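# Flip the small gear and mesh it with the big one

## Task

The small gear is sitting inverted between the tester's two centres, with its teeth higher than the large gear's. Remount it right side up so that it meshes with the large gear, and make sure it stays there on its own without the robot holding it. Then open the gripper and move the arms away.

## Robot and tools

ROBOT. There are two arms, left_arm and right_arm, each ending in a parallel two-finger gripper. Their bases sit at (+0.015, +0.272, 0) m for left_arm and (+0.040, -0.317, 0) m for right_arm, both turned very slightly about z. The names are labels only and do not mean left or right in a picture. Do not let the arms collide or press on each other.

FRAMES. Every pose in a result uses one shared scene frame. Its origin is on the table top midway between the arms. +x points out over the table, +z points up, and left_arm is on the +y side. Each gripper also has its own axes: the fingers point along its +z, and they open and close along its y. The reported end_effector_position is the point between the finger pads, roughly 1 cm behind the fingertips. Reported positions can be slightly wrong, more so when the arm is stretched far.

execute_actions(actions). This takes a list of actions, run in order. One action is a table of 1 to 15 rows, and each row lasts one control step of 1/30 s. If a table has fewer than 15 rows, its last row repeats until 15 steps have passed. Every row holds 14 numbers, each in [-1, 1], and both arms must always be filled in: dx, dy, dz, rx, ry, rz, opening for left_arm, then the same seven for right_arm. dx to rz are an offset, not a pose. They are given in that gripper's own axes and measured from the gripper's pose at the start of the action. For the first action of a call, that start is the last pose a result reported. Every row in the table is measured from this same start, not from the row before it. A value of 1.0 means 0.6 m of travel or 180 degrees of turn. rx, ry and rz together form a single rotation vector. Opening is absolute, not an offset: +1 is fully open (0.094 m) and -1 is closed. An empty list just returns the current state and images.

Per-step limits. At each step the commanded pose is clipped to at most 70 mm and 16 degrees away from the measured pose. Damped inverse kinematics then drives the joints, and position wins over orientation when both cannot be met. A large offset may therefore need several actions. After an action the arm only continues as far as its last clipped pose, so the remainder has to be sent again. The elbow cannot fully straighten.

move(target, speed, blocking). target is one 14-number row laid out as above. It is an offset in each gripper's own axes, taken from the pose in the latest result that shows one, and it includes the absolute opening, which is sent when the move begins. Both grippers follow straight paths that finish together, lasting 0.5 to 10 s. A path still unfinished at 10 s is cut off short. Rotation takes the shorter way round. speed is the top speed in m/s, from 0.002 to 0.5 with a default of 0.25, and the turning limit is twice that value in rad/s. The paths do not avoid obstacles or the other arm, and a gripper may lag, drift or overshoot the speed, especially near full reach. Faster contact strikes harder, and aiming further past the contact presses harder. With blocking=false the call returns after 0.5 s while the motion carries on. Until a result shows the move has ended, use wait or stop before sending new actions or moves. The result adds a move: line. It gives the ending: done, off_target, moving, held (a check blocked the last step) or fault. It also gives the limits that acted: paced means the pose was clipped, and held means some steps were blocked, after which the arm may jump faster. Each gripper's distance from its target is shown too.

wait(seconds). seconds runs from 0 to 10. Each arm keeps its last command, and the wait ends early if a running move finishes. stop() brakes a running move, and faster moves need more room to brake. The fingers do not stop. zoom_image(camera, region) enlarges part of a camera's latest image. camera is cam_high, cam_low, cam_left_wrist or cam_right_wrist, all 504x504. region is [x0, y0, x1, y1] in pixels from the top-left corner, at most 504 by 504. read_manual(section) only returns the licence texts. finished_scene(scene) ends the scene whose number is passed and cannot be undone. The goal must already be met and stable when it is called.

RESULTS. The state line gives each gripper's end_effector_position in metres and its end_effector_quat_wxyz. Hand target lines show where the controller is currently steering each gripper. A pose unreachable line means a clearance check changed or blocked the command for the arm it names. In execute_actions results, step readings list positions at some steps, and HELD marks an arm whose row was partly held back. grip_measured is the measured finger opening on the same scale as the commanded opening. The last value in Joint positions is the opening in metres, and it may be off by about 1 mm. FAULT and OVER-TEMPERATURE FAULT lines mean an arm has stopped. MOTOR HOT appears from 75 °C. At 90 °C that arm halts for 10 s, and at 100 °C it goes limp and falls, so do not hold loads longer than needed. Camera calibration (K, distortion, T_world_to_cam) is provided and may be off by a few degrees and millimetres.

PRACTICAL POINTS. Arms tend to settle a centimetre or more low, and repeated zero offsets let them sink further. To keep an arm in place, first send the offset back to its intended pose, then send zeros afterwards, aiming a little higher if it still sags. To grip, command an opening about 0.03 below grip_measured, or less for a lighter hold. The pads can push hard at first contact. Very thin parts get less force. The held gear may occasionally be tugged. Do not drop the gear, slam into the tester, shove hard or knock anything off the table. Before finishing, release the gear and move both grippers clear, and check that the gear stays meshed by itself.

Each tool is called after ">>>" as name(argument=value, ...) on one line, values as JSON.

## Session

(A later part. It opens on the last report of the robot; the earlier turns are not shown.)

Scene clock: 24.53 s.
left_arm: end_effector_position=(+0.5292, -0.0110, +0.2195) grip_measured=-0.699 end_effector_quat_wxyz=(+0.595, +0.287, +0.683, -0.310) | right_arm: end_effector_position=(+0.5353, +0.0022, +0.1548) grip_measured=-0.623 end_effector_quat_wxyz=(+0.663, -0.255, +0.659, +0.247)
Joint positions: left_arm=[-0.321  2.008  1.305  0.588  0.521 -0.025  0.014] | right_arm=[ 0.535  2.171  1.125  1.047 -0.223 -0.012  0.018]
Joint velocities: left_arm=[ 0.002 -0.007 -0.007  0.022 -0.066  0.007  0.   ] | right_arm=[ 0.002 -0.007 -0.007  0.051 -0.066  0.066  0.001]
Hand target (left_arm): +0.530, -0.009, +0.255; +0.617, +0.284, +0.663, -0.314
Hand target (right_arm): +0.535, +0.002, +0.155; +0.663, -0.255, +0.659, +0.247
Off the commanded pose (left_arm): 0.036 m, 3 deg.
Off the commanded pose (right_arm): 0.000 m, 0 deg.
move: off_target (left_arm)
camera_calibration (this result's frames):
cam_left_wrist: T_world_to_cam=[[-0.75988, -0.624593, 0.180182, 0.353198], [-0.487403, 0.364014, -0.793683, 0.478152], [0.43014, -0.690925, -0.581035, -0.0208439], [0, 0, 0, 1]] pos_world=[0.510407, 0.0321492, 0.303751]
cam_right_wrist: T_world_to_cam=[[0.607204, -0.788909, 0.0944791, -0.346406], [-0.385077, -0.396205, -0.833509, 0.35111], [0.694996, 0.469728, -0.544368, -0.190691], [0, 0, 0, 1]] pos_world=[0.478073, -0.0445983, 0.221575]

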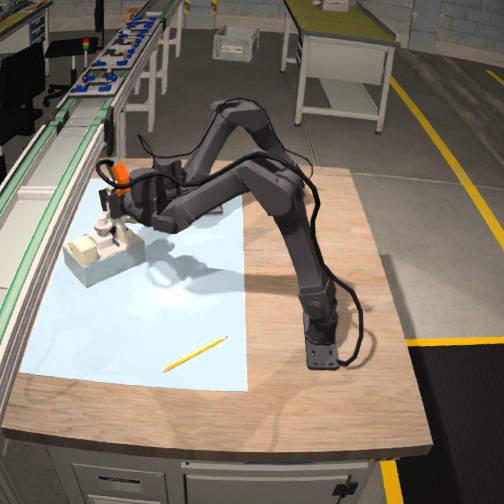

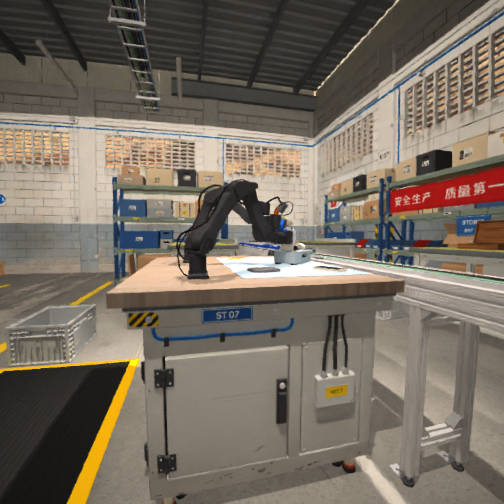

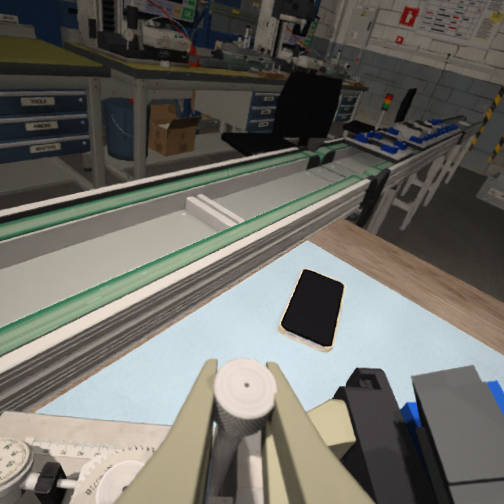

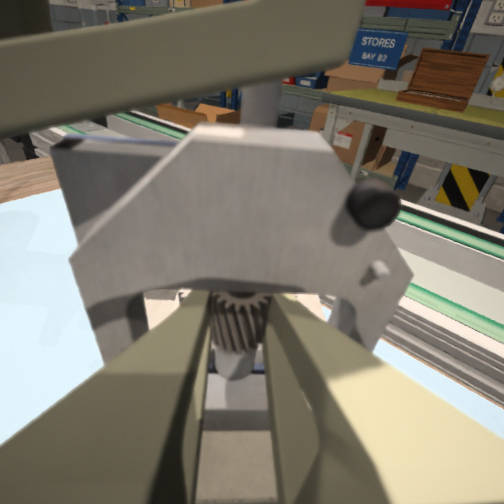

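>>> move(target=[-0.01,0,0,-0.12,-0.03,0,-0.74, 0,0,0,0,0,0,-0.67], speed=0.1)

Scene clock: 27.17 s.
left_arm: end_effector_position=(+0.5313, -0.0099, +0.2191) grip_measured=-0.700 end_effector_quat_wxyz=(+0.661, +0.174, +0.704, -0.192) | right_arm: end_effector_position=(+0.5353, +0.0022, +0.1548) grip_measured=-0.623 end_effector_quat_wxyz=(+0.663, -0.255, +0.659, +0.248)
Joint positions: left_arm=[-0.459  1.976  1.197  0.728  0.033 -0.04   0.014] | right_arm=[ 0.535  2.171  1.125  1.048 -0.223 -0.012  0.018]
Joint velocities: left_arm=[-0.022  0.002 -0.007 -0.007  0.022  0.051 -0.   ] | right_arm=[ 0.007  0.002 -0.017  0.095  0.051 -0.066 -0.   ]
Hand target (left_arm): +0.529, -0.011, +0.226; +0.668, +0.157, +0.702, -0.189
Hand target (right_arm): +0.535, +0.002, +0.155; +0.663, -0.255, +0.659, +0.248
Off the commanded pose (left_arm): 0.007 m, 2 deg.
Off the commanded pose (right_arm): 0.000 m, 0 deg.
move: done
camera_calibration (this result's frames):
cam_left_wrist: T_world_to_cam=[[-0.509919, -0.848795, 0.13975, 0.229437], [-0.532428, 0.183817, -0.826276, 0.507674], [0.675651, -0.495741, -0.545653, -0.1575], [0, 0, 0, 1]] pos_world=[0.493709, 0.0233471, 0.301475]
cam_right_wrist: T_world_to_cam=[[0.607197, -0.788953, 0.0941578, -0.346361], [-0.38501, -0.395814, -0.833726, 0.351184], [0.695039, 0.469984, -0.544092, -0.190707], [0, 0, 0, 1]] pos_world=[0.478067, -0.0446297, 0.221641]

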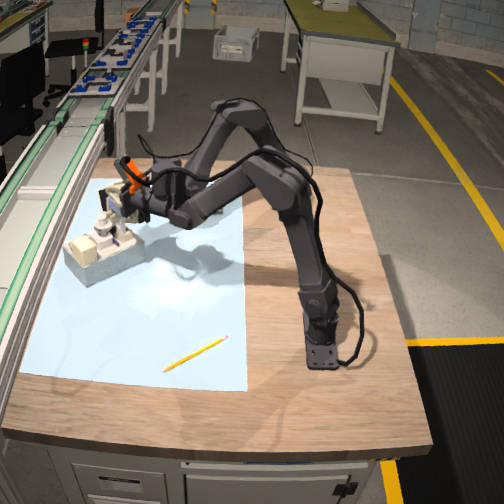

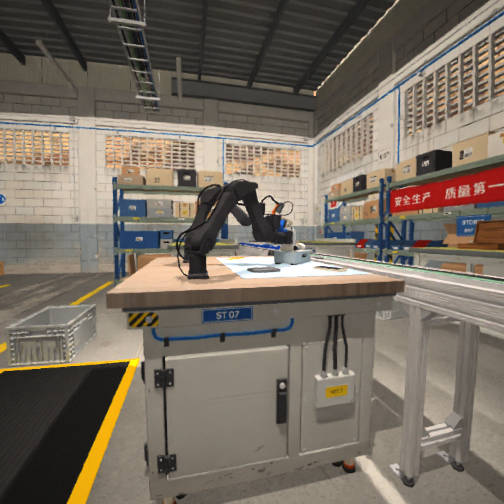

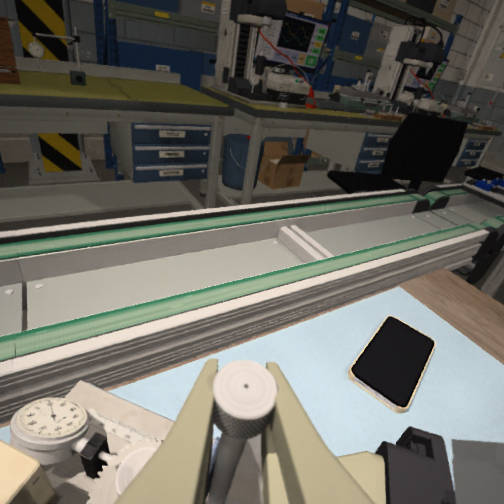

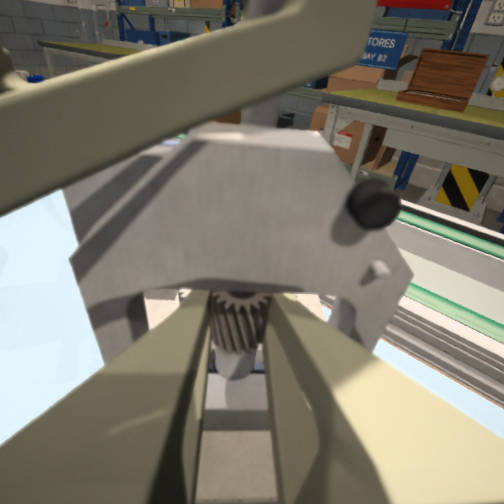

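>>> move(target=[-0.01,0,0,0,0,0,0.0, 0,0,0,0,0,0,-0.67], speed=0.1)

>>> move(target=[-0.015,0,-0.085,0,0,0,0.0, 0,0,0,0,0,0,-0.67], speed=0.15)

>>> move(target=[0,0.178,-0.042,0.306,0,0,0.0, 0,0,0,0,0,0,-0.67], speed=0.2)

Scene clock: 28.40 s.
left_arm: end_effector_position=(+0.5310, -0.0100, +0.2154) grip_measured=-0.003 end_effector_quat_wxyz=(+0.656, +0.175, +0.709, -0.191) | right_arm: end_effector_position=(+0.5353, +0.0022, +0.1548) grip_measured=-0.623 end_effector_quat_wxyz=(+0.663, -0.255, +0.659, +0.248)
Joint positions: left_arm=[-0.459  1.976  1.197  0.713  0.033 -0.039  0.047] | right_arm=[ 0.535  2.171  1.125  1.048 -0.223 -0.012  0.018]
Joint velocities: left_arm=[ 0.002 -0.007 -0.007  0.095  0.037  0.051 -0.001] | right_arm=[-0.002  0.007  0.002 -0.007 -0.037  0.022 -0.001]
Hand target (left_arm): +0.532, -0.010, +0.225; +0.661, +0.174, +0.704, -0.192
Hand target (right_arm): +0.535, +0.002, +0.155; +0.663, -0.255, +0.659, +0.248
Off the commanded pose (left_arm): 0.010 m, 1 deg.
Off the commanded pose (right_arm): 0.000 m, 0 deg.
move: done
camera_calibration (this result's frames):
cam_left_wrist: T_world_to_cam=[[-0.508453, -0.849619, 0.140083, 0.228862], [-0.542976, 0.190081, -0.817952, 0.508353], [0.66832, -0.491953, -0.55797, -0.152774], [0, 0, 0, 1]] pos_world=[0.494491, 0.0226597, 0.298505]
cam_right_wrist: T_world_to_cam=[[0.607197, -0.788953, 0.0941578, -0.346361], [-0.38501, -0.395814, -0.833726, 0.351184], [0.695039, 0.469984, -0.544092, -0.190707], [0, 0, 0, 1]] pos_world=[0.478067, -0.0446297, 0.221641]

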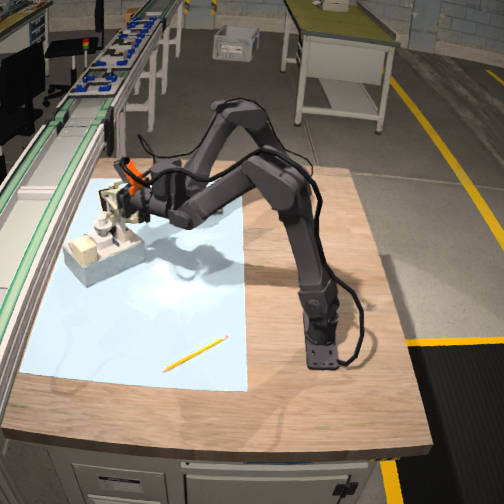

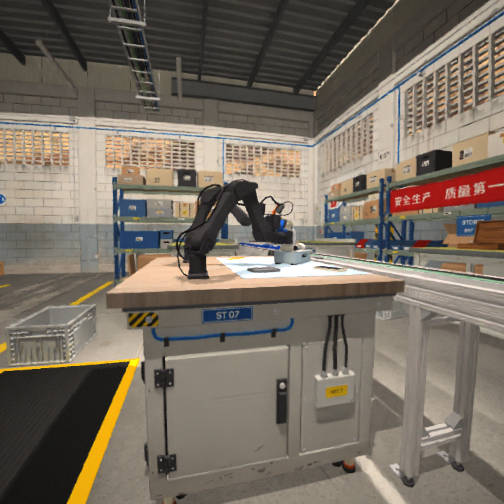

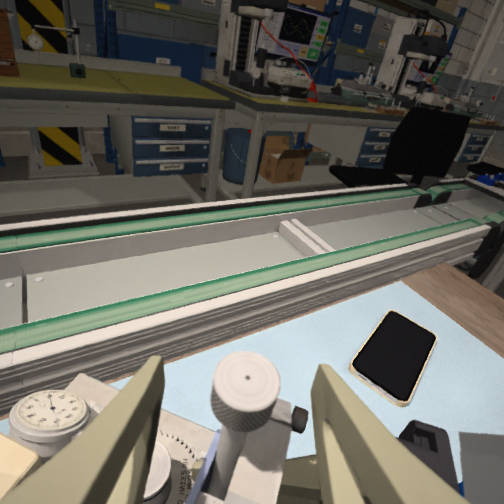

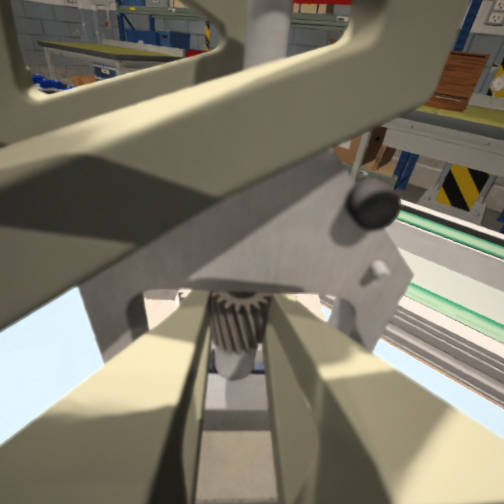

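Scene clock: 29.23 s.
left_arm: end_effector_position=(+0.4902, +0.0118, +0.2169) grip_measured=-0.003 end_effector_quat_wxyz=(+0.647, +0.177, +0.718, -0.189) | right_arm: end_effector_position=(+0.5353, +0.0022, +0.1548) grip_measured=-0.623 end_effector_quat_wxyz=(+0.663, -0.255, +0.659, +0.248)
Joint positions: left_arm=[-0.459  1.808  1.002  0.714  0.034 -0.039  0.047] | right_arm=[ 0.535  2.171  1.125  1.048 -0.223 -0.012  0.018]
Joint velocities: left_arm=[ 0.017  0.002  0.007  0.007  0.022 -0.022 -0.   ] | right_arm=[ 0.017 -0.007  0.002  0.007 -0.037 -0.022 -0.   ]
Hand target (left_arm): +0.488, +0.016, +0.227; +0.656, +0.175, +0.709, -0.191
Hand target (right_arm): +0.535, +0.002, +0.155; +0.663, -0.255, +0.659, +0.248
Off the commanded pose (left_arm): 0.012 m, 2 deg.
Off the commanded pose (right_arm): 0.000 m, 0 deg.
move: off_target (left_arm)
camera_calibration (this result's frames):
cam_left_wrist: T_world_to_cam=[[-0.505463, -0.851197, 0.141316, 0.224709], [-0.561983, 0.200492, -0.802482, 0.489121], [0.654738, -0.485042, -0.5797, -0.102656], [0, 0, 0, 1]] pos_world=[0.455673, 0.0434144, 0.301247]
cam_right_wrist: T_world_to_cam=[[0.607197, -0.788953, 0.0941578, -0.346361], [-0.38501, -0.395814, -0.833726, 0.351184], [0.695039, 0.469984, -0.544092, -0.190707], [0, 0, 0, 1]] pos_world=[0.478067, -0.0446297, 0.221641]

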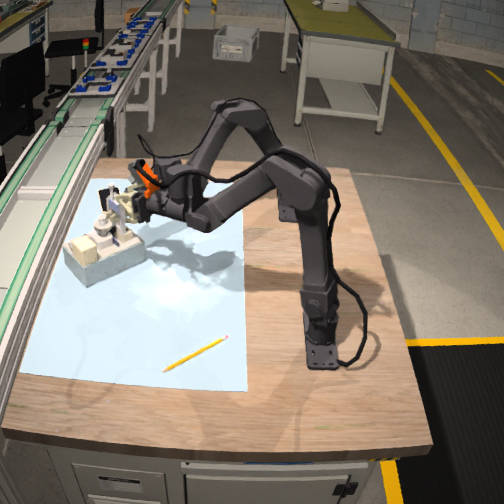

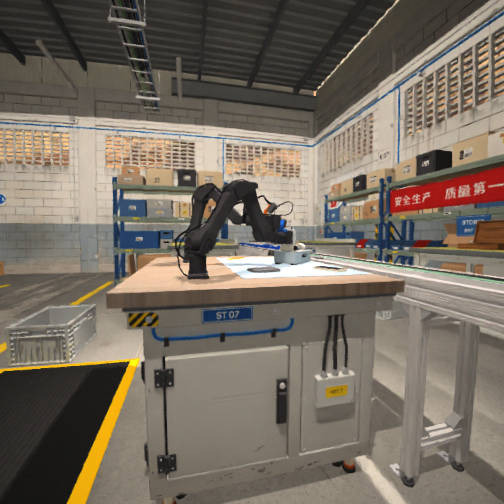

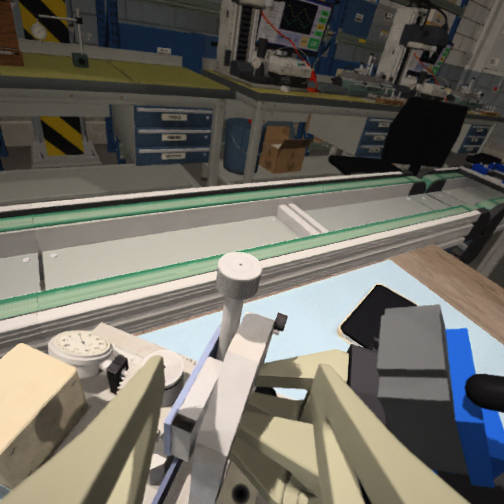

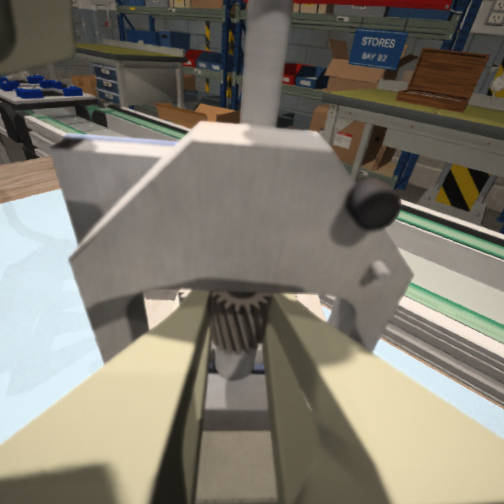

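Scene clock: 32.27 s.
left_arm: end_effector_position=(+0.5220, +0.1125, +0.2058) grip_measured=-0.003 end_effector_quat_wxyz=(+0.493, +0.446, +0.549, -0.506) | right_arm: end_effector_position=(+0.5353, +0.0022, +0.1548) grip_measured=-0.623 end_effector_quat_wxyz=(+0.663, -0.255, +0.659, +0.248)
Joint positions: left_arm=[ 0.067  2.29   1.602  0.659  1.514 -0.087  0.047] | right_arm=[ 0.535  2.171  1.125  1.048 -0.223 -0.012  0.018]
Joint velocities: left_arm=[-0.002 -0.017 -0.002 -0.007  0.037 -0.095  0.   ] | right_arm=[-0.022  0.007 -0.017 -0.066  0.022  0.051 -0.   ]
Hand target (left_arm): +0.524, +0.115, +0.214; +0.497, +0.452, +0.544, -0.503
Hand target (right_arm): +0.535, +0.002, +0.155; +0.663, -0.255, +0.659, +0.248
Off the commanded pose (left_arm): 0.010 m, 1 deg.
Off the commanded pose (right_arm): 0.000 m, 0 deg.
move: done
camera_calibration (this result's frames):
cam_left_wrist: T_world_to_cam=[[-0.975106, -0.0659164, 0.211715, 0.470365], [-0.216249, 0.493829, -0.842241, 0.272584], [-0.0490332, -0.867057, -0.49579, 0.311979], [0, 0, 0, 1]] pos_world=[0.532899, 0.166899, 0.284674]
cam_right_wrist: T_world_to_cam=[[0.607197, -0.788953, 0.0941578, -0.346361], [-0.38501, -0.395814, -0.833726, 0.351184], [0.695039, 0.469984, -0.544092, -0.190707], [0, 0, 0, 1]] pos_world=[0.478067, -0.0446297, 0.221641]

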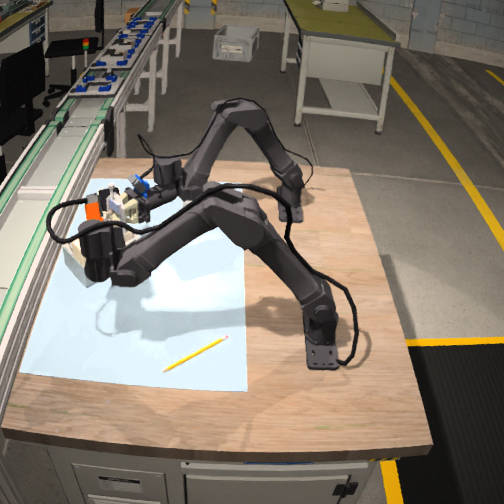

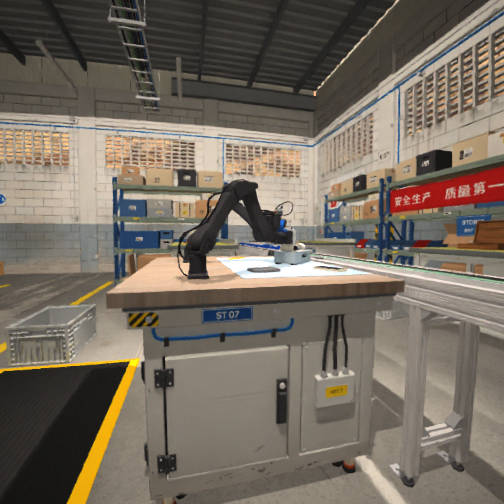

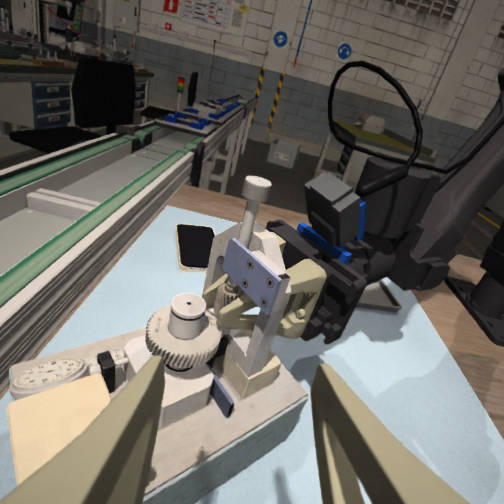

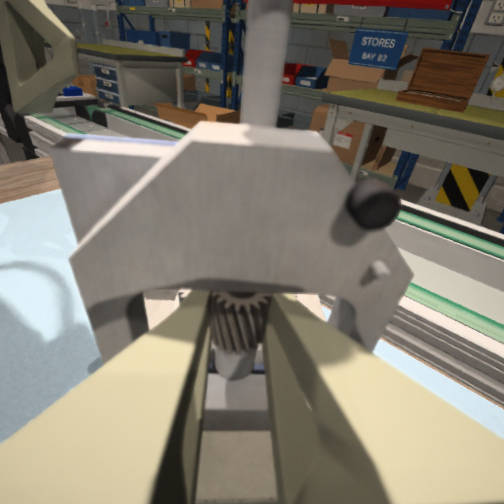

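>>> zoom_image(camera="cam_left_wrist", region=[130, 160, 340, 420])

Region (130, 160, 340, 420) of cam_left_wrist's 504x504 image, scaled by 1.938, with more detail than that image has; it fills the left 407 columns of this view, and the rest is white.

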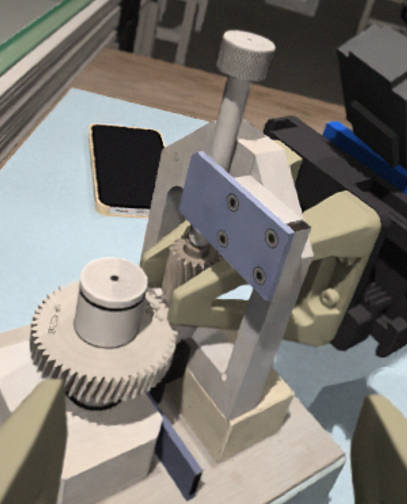

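>>> move(target=[-0.015,0,0,0,0,0,0.0, 0,0,0,0,0,0,-0.3], speed=0.1)

>>> move(target=[0,0,0,0,0,0,0.0, -0.015,0,-0.13,0,0,0,-0.3], speed=0.1)

>>> move(target=[0,0,0,0,0,0,0.0, -0.07,-0.05,0,0,0,0,-0.3], speed=0.1)

Scene clock: 33.67 s.
left_arm: end_effector_position=(+0.5217, +0.1125, +0.2058) grip_measured=-0.003 end_effector_quat_wxyz=(+0.489, +0.443, +0.552, -0.510) | right_arm: end_effector_position=(+0.5353, +0.0022, +0.1548) grip_measured=-0.303 end_effector_quat_wxyz=(+0.663, -0.255, +0.659, +0.248)
Joint positions: left_arm=[ 0.067  2.29   1.602  0.659  1.516 -0.101  0.047] | right_arm=[ 0.535  2.171  1.125  1.048 -0.223 -0.012  0.033]
Joint velocities: left_arm=[-0.007  0.002 -0.002  0.022 -0.037 -0.051 -0.   ] | right_arm=[-0.022 -0.007 -0.007  0.007 -0.066 -0.095  0.001]
Hand target (left_arm): +0.523, +0.113, +0.215; +0.494, +0.446, +0.549, -0.506
Hand target (right_arm): +0.535, +0.002, +0.155; +0.663, -0.255, +0.659, +0.248
Off the commanded pose (left_arm): 0.009 m, 1 deg.
Off the commanded pose (right_arm): 0.000 m, 0 deg.
move: done
camera_calibration (this result's frames):
cam_left_wrist: T_world_to_cam=[[-0.972156, -0.0637942, 0.225486, 0.465419], [-0.227141, 0.493139, -0.839774, 0.277785], [-0.0576231, -0.867608, -0.493898, 0.316095], [0, 0, 0, 1]] pos_world=[0.533771, 0.166951, 0.28445]
cam_right_wrist: T_world_to_cam=[[0.607197, -0.788953, 0.0941578, -0.346361], [-0.38501, -0.395814, -0.833726, 0.351184], [0.695039, 0.469984, -0.544092, -0.190707], [0, 0, 0, 1]] pos_world=[0.478067, -0.0446297, 0.221641]

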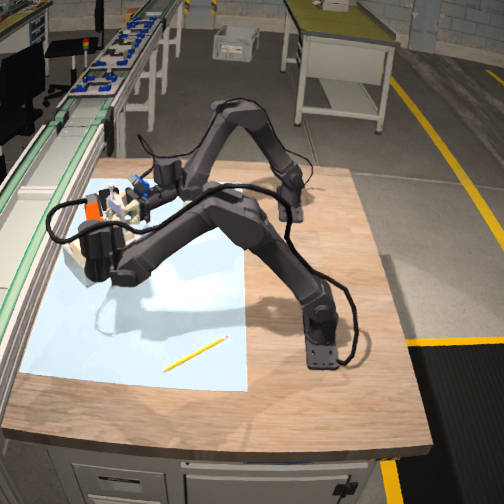

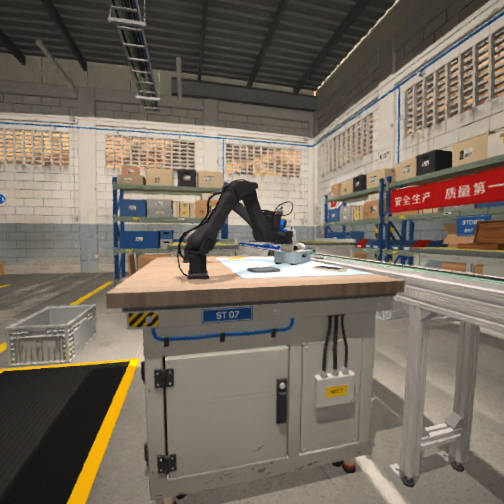

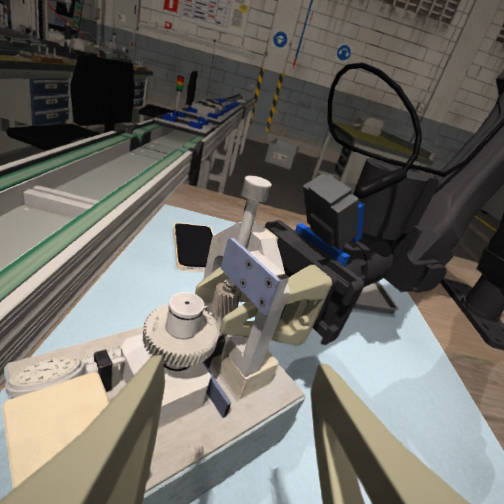

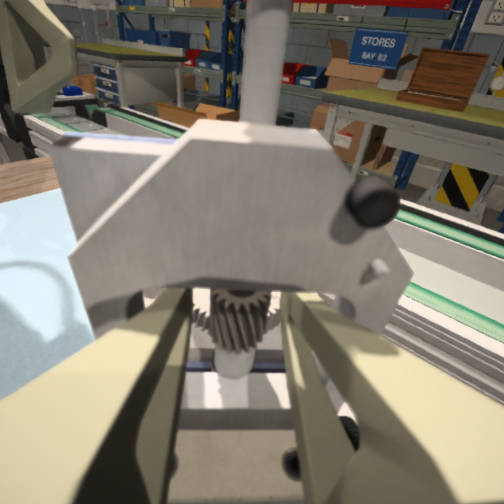

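Scene clock: 34.83 s.
left_arm: end_effector_position=(+0.5217, +0.1125, +0.2058) grip_measured=-0.003 end_effector_quat_wxyz=(+0.489, +0.443, +0.552, -0.510) | right_arm: end_effector_position=(+0.4792, -0.0441, +0.1539) grip_measured=-0.303 end_effector_quat_wxyz=(+0.654, -0.257, +0.668, +0.247)
Joint positions: left_arm=[ 0.067  2.29   1.602  0.659  1.516 -0.101  0.047] | right_arm=[ 0.495  1.967  0.797  1.147 -0.265 -0.012  0.033]
Joint velocities: left_arm=[-0.022 -0.017 -0.002 -0.022 -0.051  0.022  0.   ] | right_arm=[-0.012 -0.017 -0.007 -0.022  0.051 -0.037  0.001]
Hand target (left_arm): +0.522, +0.112, +0.206; +0.489, +0.443, +0.552, -0.510
Hand target (right_arm): +0.477, -0.049, +0.164; +0.663, -0.256, +0.659, +0.247
Off the commanded pose (left_arm): 0.000 m, 0 deg.
Off the commanded pose (right_arm): 0.011 m, 1 deg.
move: off_target (right_arm)
camera_calibration (this result's frames):
cam_left_wrist: T_world_to_cam=[[-0.972156, -0.0637942, 0.225486, 0.465419], [-0.227141, 0.493139, -0.839774, 0.277785], [-0.0576231, -0.867608, -0.493898, 0.316095], [0, 0, 0, 1]] pos_world=[0.533771, 0.166951, 0.28445]
cam_right_wrist: T_world_to_cam=[[0.610495, -0.786971, 0.0892928, -0.349509], [-0.403284, -0.405903, -0.820124, 0.316747], [0.681658, 0.464671, -0.565175, -0.121057], [0, 0, 0, 1]] pos_world=[0.423632, -0.0902333, 0.222562]

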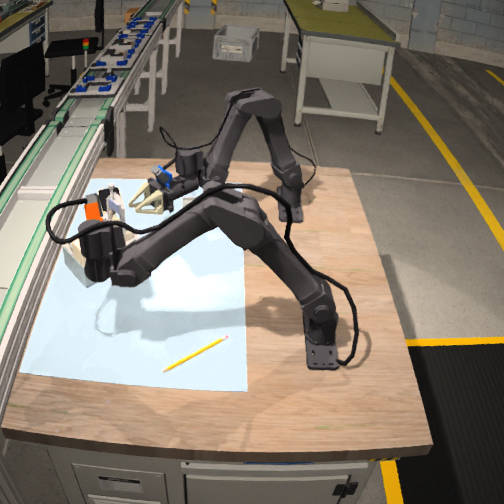

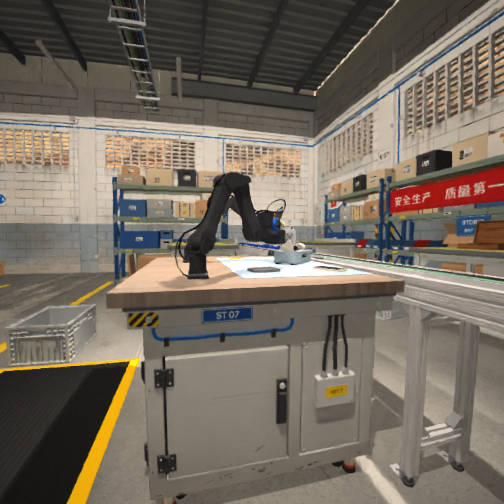

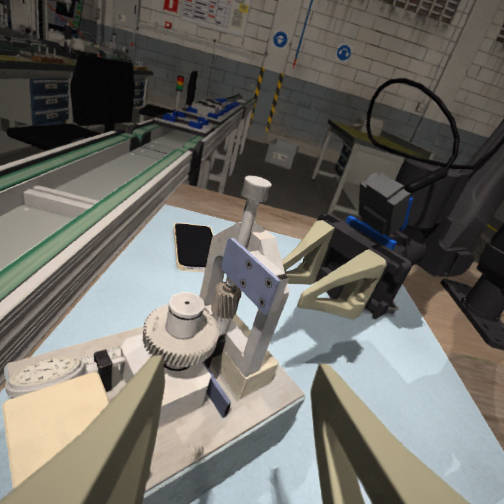

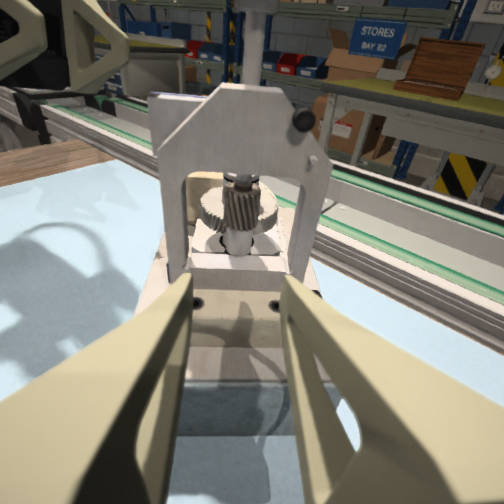

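Scene clock: 35.97 s.
left_arm: end_effector_position=(+0.5217, +0.1125, +0.2058) grip_measured=-0.003 end_effector_quat_wxyz=(+0.489, +0.443, +0.552, -0.510) | right_arm: end_effector_position=(+0.4949, -0.0637, +0.1764) grip_measured=-0.303 end_effector_quat_wxyz=(+0.639, -0.256, +0.682, +0.247)
Joint positions: left_arm=[ 0.067  2.29   1.602  0.659  1.516 -0.101  0.047] | right_arm=[ 0.424  1.881  0.856  0.96  -0.335 -0.012  0.033]
Joint velocities: left_arm=[-0.017 -0.012  0.002 -0.11   0.007 -0.007 -0.   ] | right_arm=[-0.027 -0.002 -0.002  0.007 -0.051  0.007 -0.   ]
Hand target (left_arm): +0.522, +0.112, +0.206; +0.489, +0.443, +0.552, -0.510
Hand target (right_arm): +0.499, -0.065, +0.196; +0.654, -0.257, +0.667, +0.247
Off the commanded pose (left_arm): 0.000 m, 0 deg.
Off the commanded pose (right_arm): 0.020 m, 2 deg.
move: off_target (right_arm)
camera_calibration (this result's frames):
cam_left_wrist: T_world_to_cam=[[-0.972156, -0.0637942, 0.225486, 0.465419], [-0.227141, 0.493139, -0.839774, 0.277785], [-0.0576231, -0.867608, -0.493898, 0.316095], [0, 0, 0, 1]] pos_world=[0.533771, 0.166951, 0.28445]
cam_right_wrist: T_world_to_cam=[[0.613615, -0.785844, 0.0769717, -0.375856], [-0.434108, -0.417173, -0.798446, 0.344179], [0.659565, 0.456525, -0.597126, -0.0938324], [0, 0, 0, 1]] pos_world=[0.441931, -0.108945, 0.247709]

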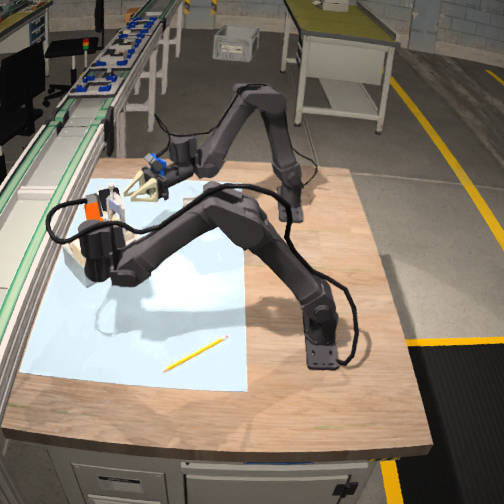

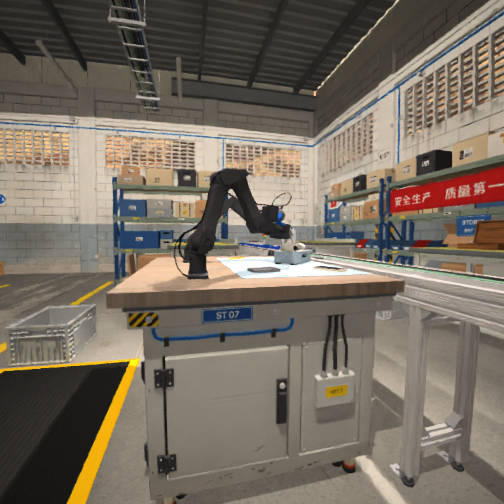

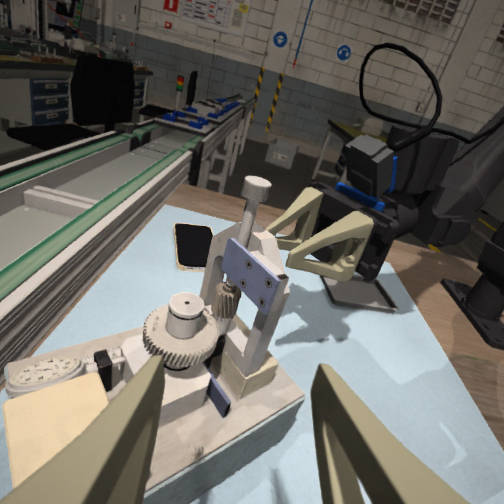

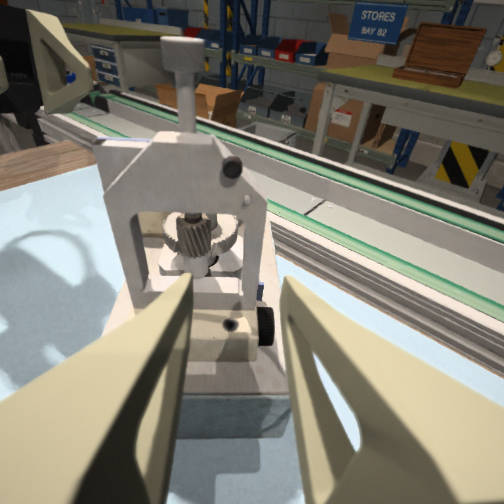

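>>> zoom_image(camera="cam_right_wrist", region=[90, 120, 290, 300])

Region (90, 120, 290, 300) of cam_right_wrist's 504x504 image, scaled by 2.520, with more detail than that image has; it fills the top 454 rows of this view, and the rest is white.

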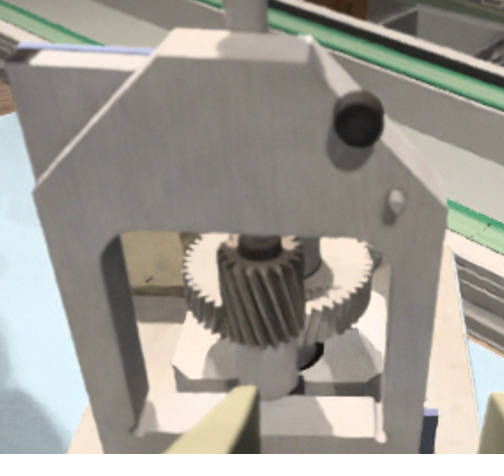

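>>> move(target=[0,0,0,0,0,0,0.0, -0.1,-0.002,0.01,0,-0.03,0,-1], speed=0.1)

Scene clock: 37.47 s.
left_arm: end_effector_position=(+0.5217, +0.1125, +0.2058) grip_measured=-0.003 end_effector_quat_wxyz=(+0.489, +0.443, +0.552, -0.510) | right_arm: end_effector_position=(+0.5012, -0.0610, +0.2157) grip_measured=-0.977 end_effector_quat_wxyz=(+0.659, -0.248, +0.662, +0.256)
Joint positions: left_arm=[ 0.067  2.29   1.602  0.659  1.516 -0.101  0.047] | right_arm=[ 0.424  1.833  0.918  0.914 -0.336  0.011  0.001]
Joint velocities: left_arm=[-0.022  0.007 -0.007  0.022 -0.037  0.022  0.001] | right_arm=[ 0.012 -0.012 -0.022 -0.051 -0.081  0.022 -0.001]
Hand target (left_arm): +0.522, +0.112, +0.206; +0.489, +0.443, +0.552, -0.510
Hand target (right_arm): +0.503, -0.059, +0.236; +0.671, -0.245, +0.651, +0.260
Off the commanded pose (left_arm): 0.000 m, 0 deg.
Off the commanded pose (right_arm): 0.020 m, 2 deg.
move: off_target (right_arm)
camera_calibration (this result's frames):
cam_left_wrist: T_world_to_cam=[[-0.972156, -0.0637942, 0.225486, 0.465419], [-0.227141, 0.493139, -0.839774, 0.277785], [-0.0576231, -0.867608, -0.493898, 0.316095], [0, 0, 0, 1]] pos_world=[0.533771, 0.166951, 0.28445]
cam_right_wrist: T_world_to_cam=[[0.610158, -0.789104, 0.0708676, -0.377795], [-0.398955, -0.383295, -0.833019, 0.37134], [0.684501, 0.48, -0.548687, -0.0972783], [0, 0, 0, 1]] pos_world=[0.44525, -0.109093, 0.282731]

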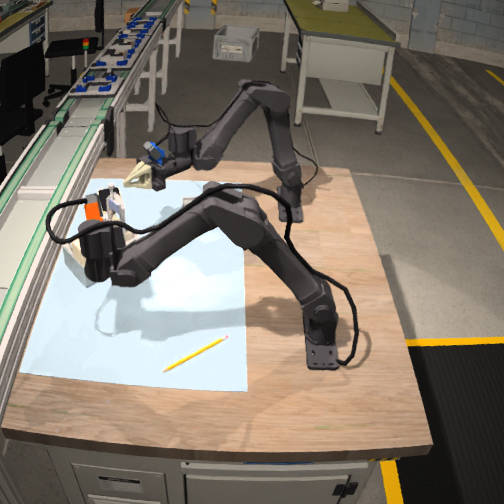

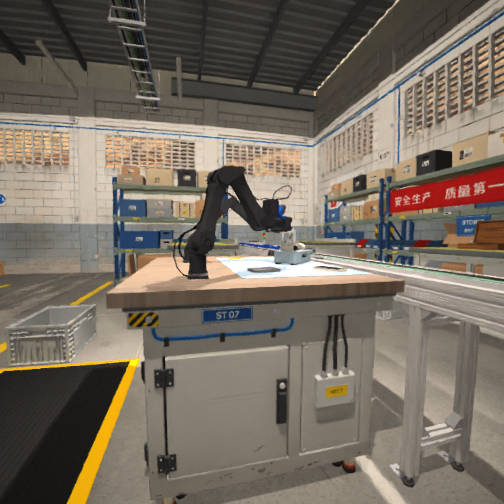

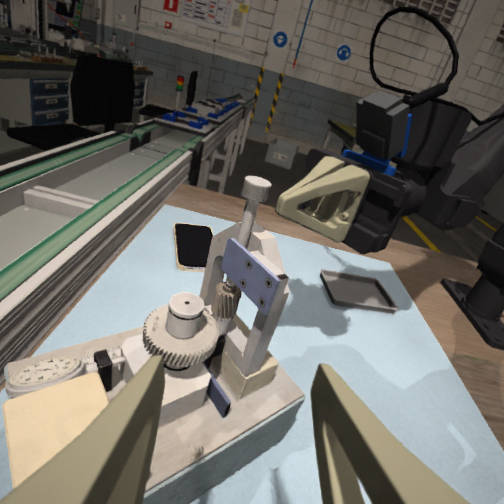

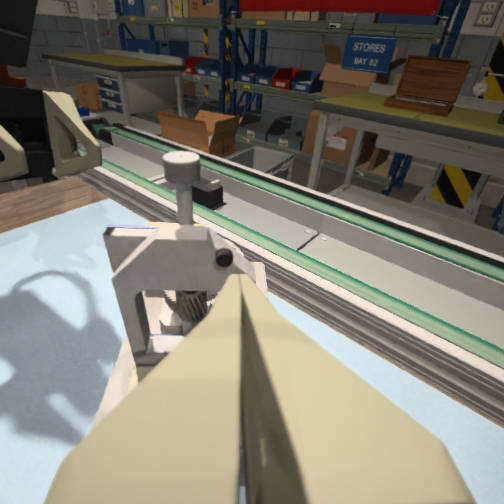

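>>> move(target=[0,0,0,0,0,0,0.0, -0.04,0,0.07,0,0,0,-1], speed=0.06)

Scene clock: 39.90 s.
left_arm: end_effector_position=(+0.5217, +0.1125, +0.2058) grip_measured=-0.003 end_effector_quat_wxyz=(+0.489, +0.443, +0.552, -0.510) | right_arm: end_effector_position=(+0.5299, -0.0400, +0.2287) grip_measured=-0.977 end_effector_quat_wxyz=(+0.652, -0.247, +0.670, +0.254)
Joint positions: left_arm=[ 0.067  2.29   1.602  0.659  1.516 -0.101  0.047] | right_arm=[ 0.448  1.905  1.103  0.78  -0.308  0.012  0.001]
Joint velocities: left_arm=[-0.012 -0.002 -0.012 -0.066  0.007  0.007  0.   ] | right_arm=[-0.012  0.002 -0.012  0.066 -0.007  0.007 -0.   ]
Hand target (left_arm): +0.522, +0.112, +0.206; +0.489, +0.443, +0.552, -0.510
Hand target (right_arm): +0.532, -0.033, +0.239; +0.659, -0.248, +0.663, +0.256
Off the commanded pose (left_arm): 0.000 m, 0 deg.
Off the commanded pose (right_arm): 0.013 m, 1 deg.
move: off_target (right_arm)
camera_calibration (this result's frames):
cam_left_wrist: T_world_to_cam=[[-0.972156, -0.0637942, 0.225486, 0.465419], [-0.227141, 0.493139, -0.839774, 0.277785], [-0.0576231, -0.867608, -0.493898, 0.316095], [0, 0, 0, 1]] pos_world=[0.533771, 0.166951, 0.28445]
cam_right_wrist: T_world_to_cam=[[0.608441, -0.790933, 0.0649966, -0.377453], [-0.416339, -0.387854, -0.822333, 0.408282], [0.675619, 0.47328, -0.565283, -0.111725], [0, 0, 0, 1]] pos_world=[0.475125, -0.0873087, 0.29712]

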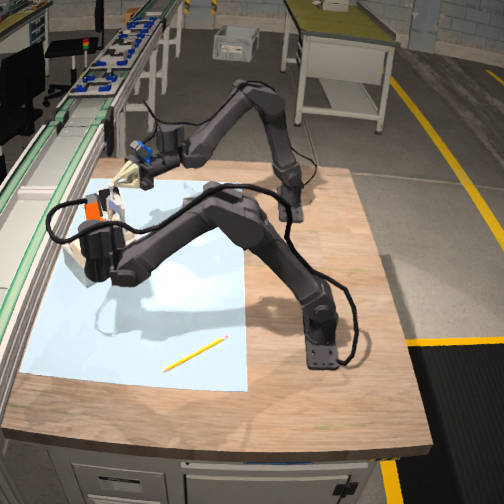

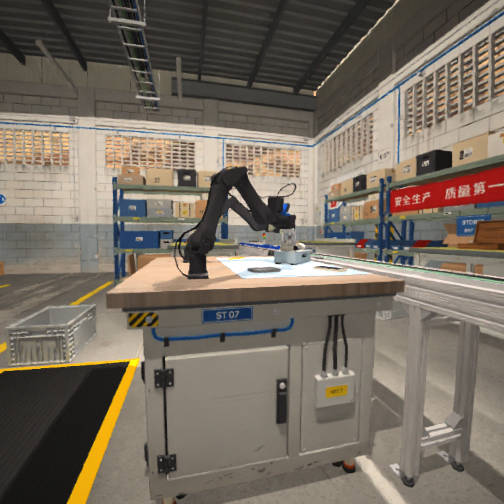

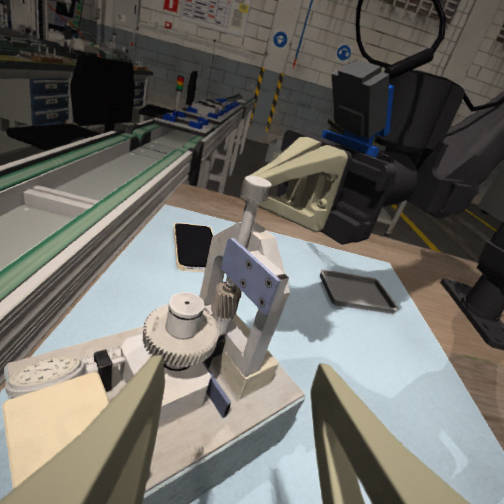

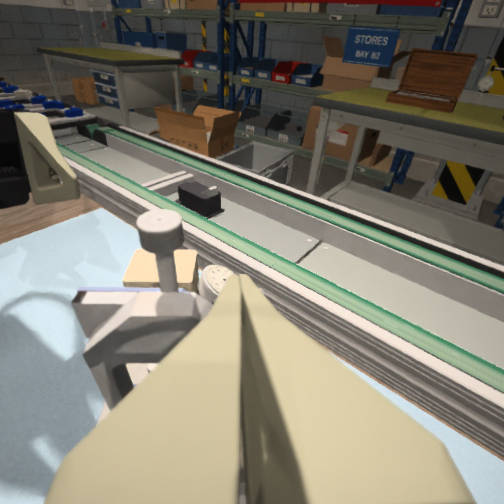

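>>> move(target=[0,0,0,0,0,0,0.0, 0.045,0,0,0,0,0,-1], speed=0.03)

Scene clock: 41.13 s.
left_arm: end_effector_position=(+0.5217, +0.1125, +0.2058) grip_measured=-0.003 end_effector_quat_wxyz=(+0.489, +0.443, +0.552, -0.510) | right_arm: end_effector_position=(+0.5307, -0.0397, +0.2076) grip_measured=-0.977 end_effector_quat_wxyz=(+0.654, -0.247, +0.668, +0.254)
Joint positions: left_arm=[ 0.067  2.29   1.602  0.659  1.516 -0.101  0.047] | right_arm=[ 0.448  1.956  1.071  0.869 -0.308  0.012  0.001]
Joint velocities: left_arm=[-0.007  0.002 -0.002  0.007  0.037  0.022 -0.001] | right_arm=[-0.002  0.022 -0.002 -0.007 -0.037  0.081 -0.001]
Hand target (left_arm): +0.522, +0.112, +0.206; +0.489, +0.443, +0.552, -0.510
Hand target (right_arm): +0.529, -0.040, +0.202; +0.652, -0.247, +0.670, +0.254
Off the commanded pose (left_arm): 0.000 m, 0 deg.
Off the commanded pose (right_arm): 0.006 m, 0 deg.
move: done
camera_calibration (this result's frames):
cam_left_wrist: T_world_to_cam=[[-0.972156, -0.0637942, 0.225486, 0.465419], [-0.227141, 0.493139, -0.839774, 0.277785], [-0.0576231, -0.867608, -0.493898, 0.316095], [0, 0, 0, 1]] pos_world=[0.533771, 0.166951, 0.28445]
cam_right_wrist: T_world_to_cam=[[0.60812, -0.791075, 0.0662577, -0.376367], [-0.412316, -0.386074, -0.825193, 0.389927], [0.678369, 0.474497, -0.560952, -0.126566], [0, 0, 0, 1]] pos_world=[0.475508, -0.0871392, 0.275705]

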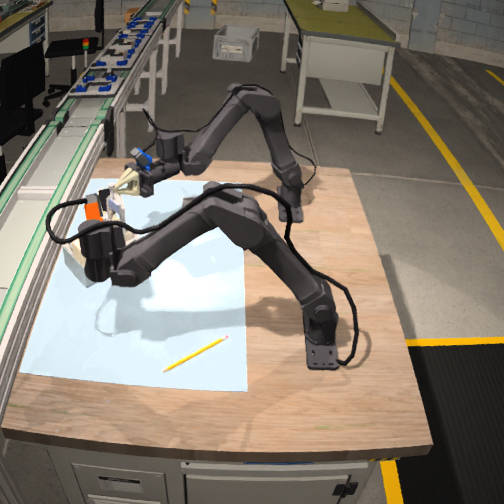

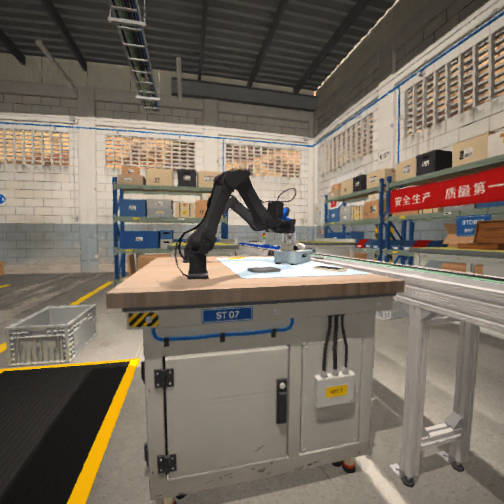

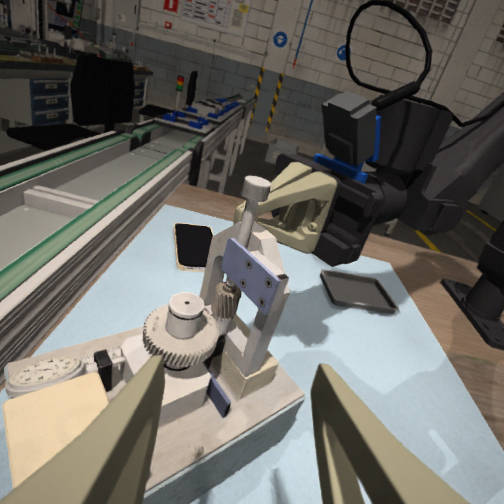

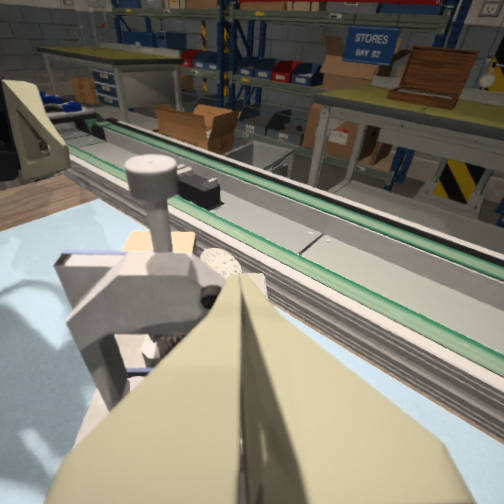

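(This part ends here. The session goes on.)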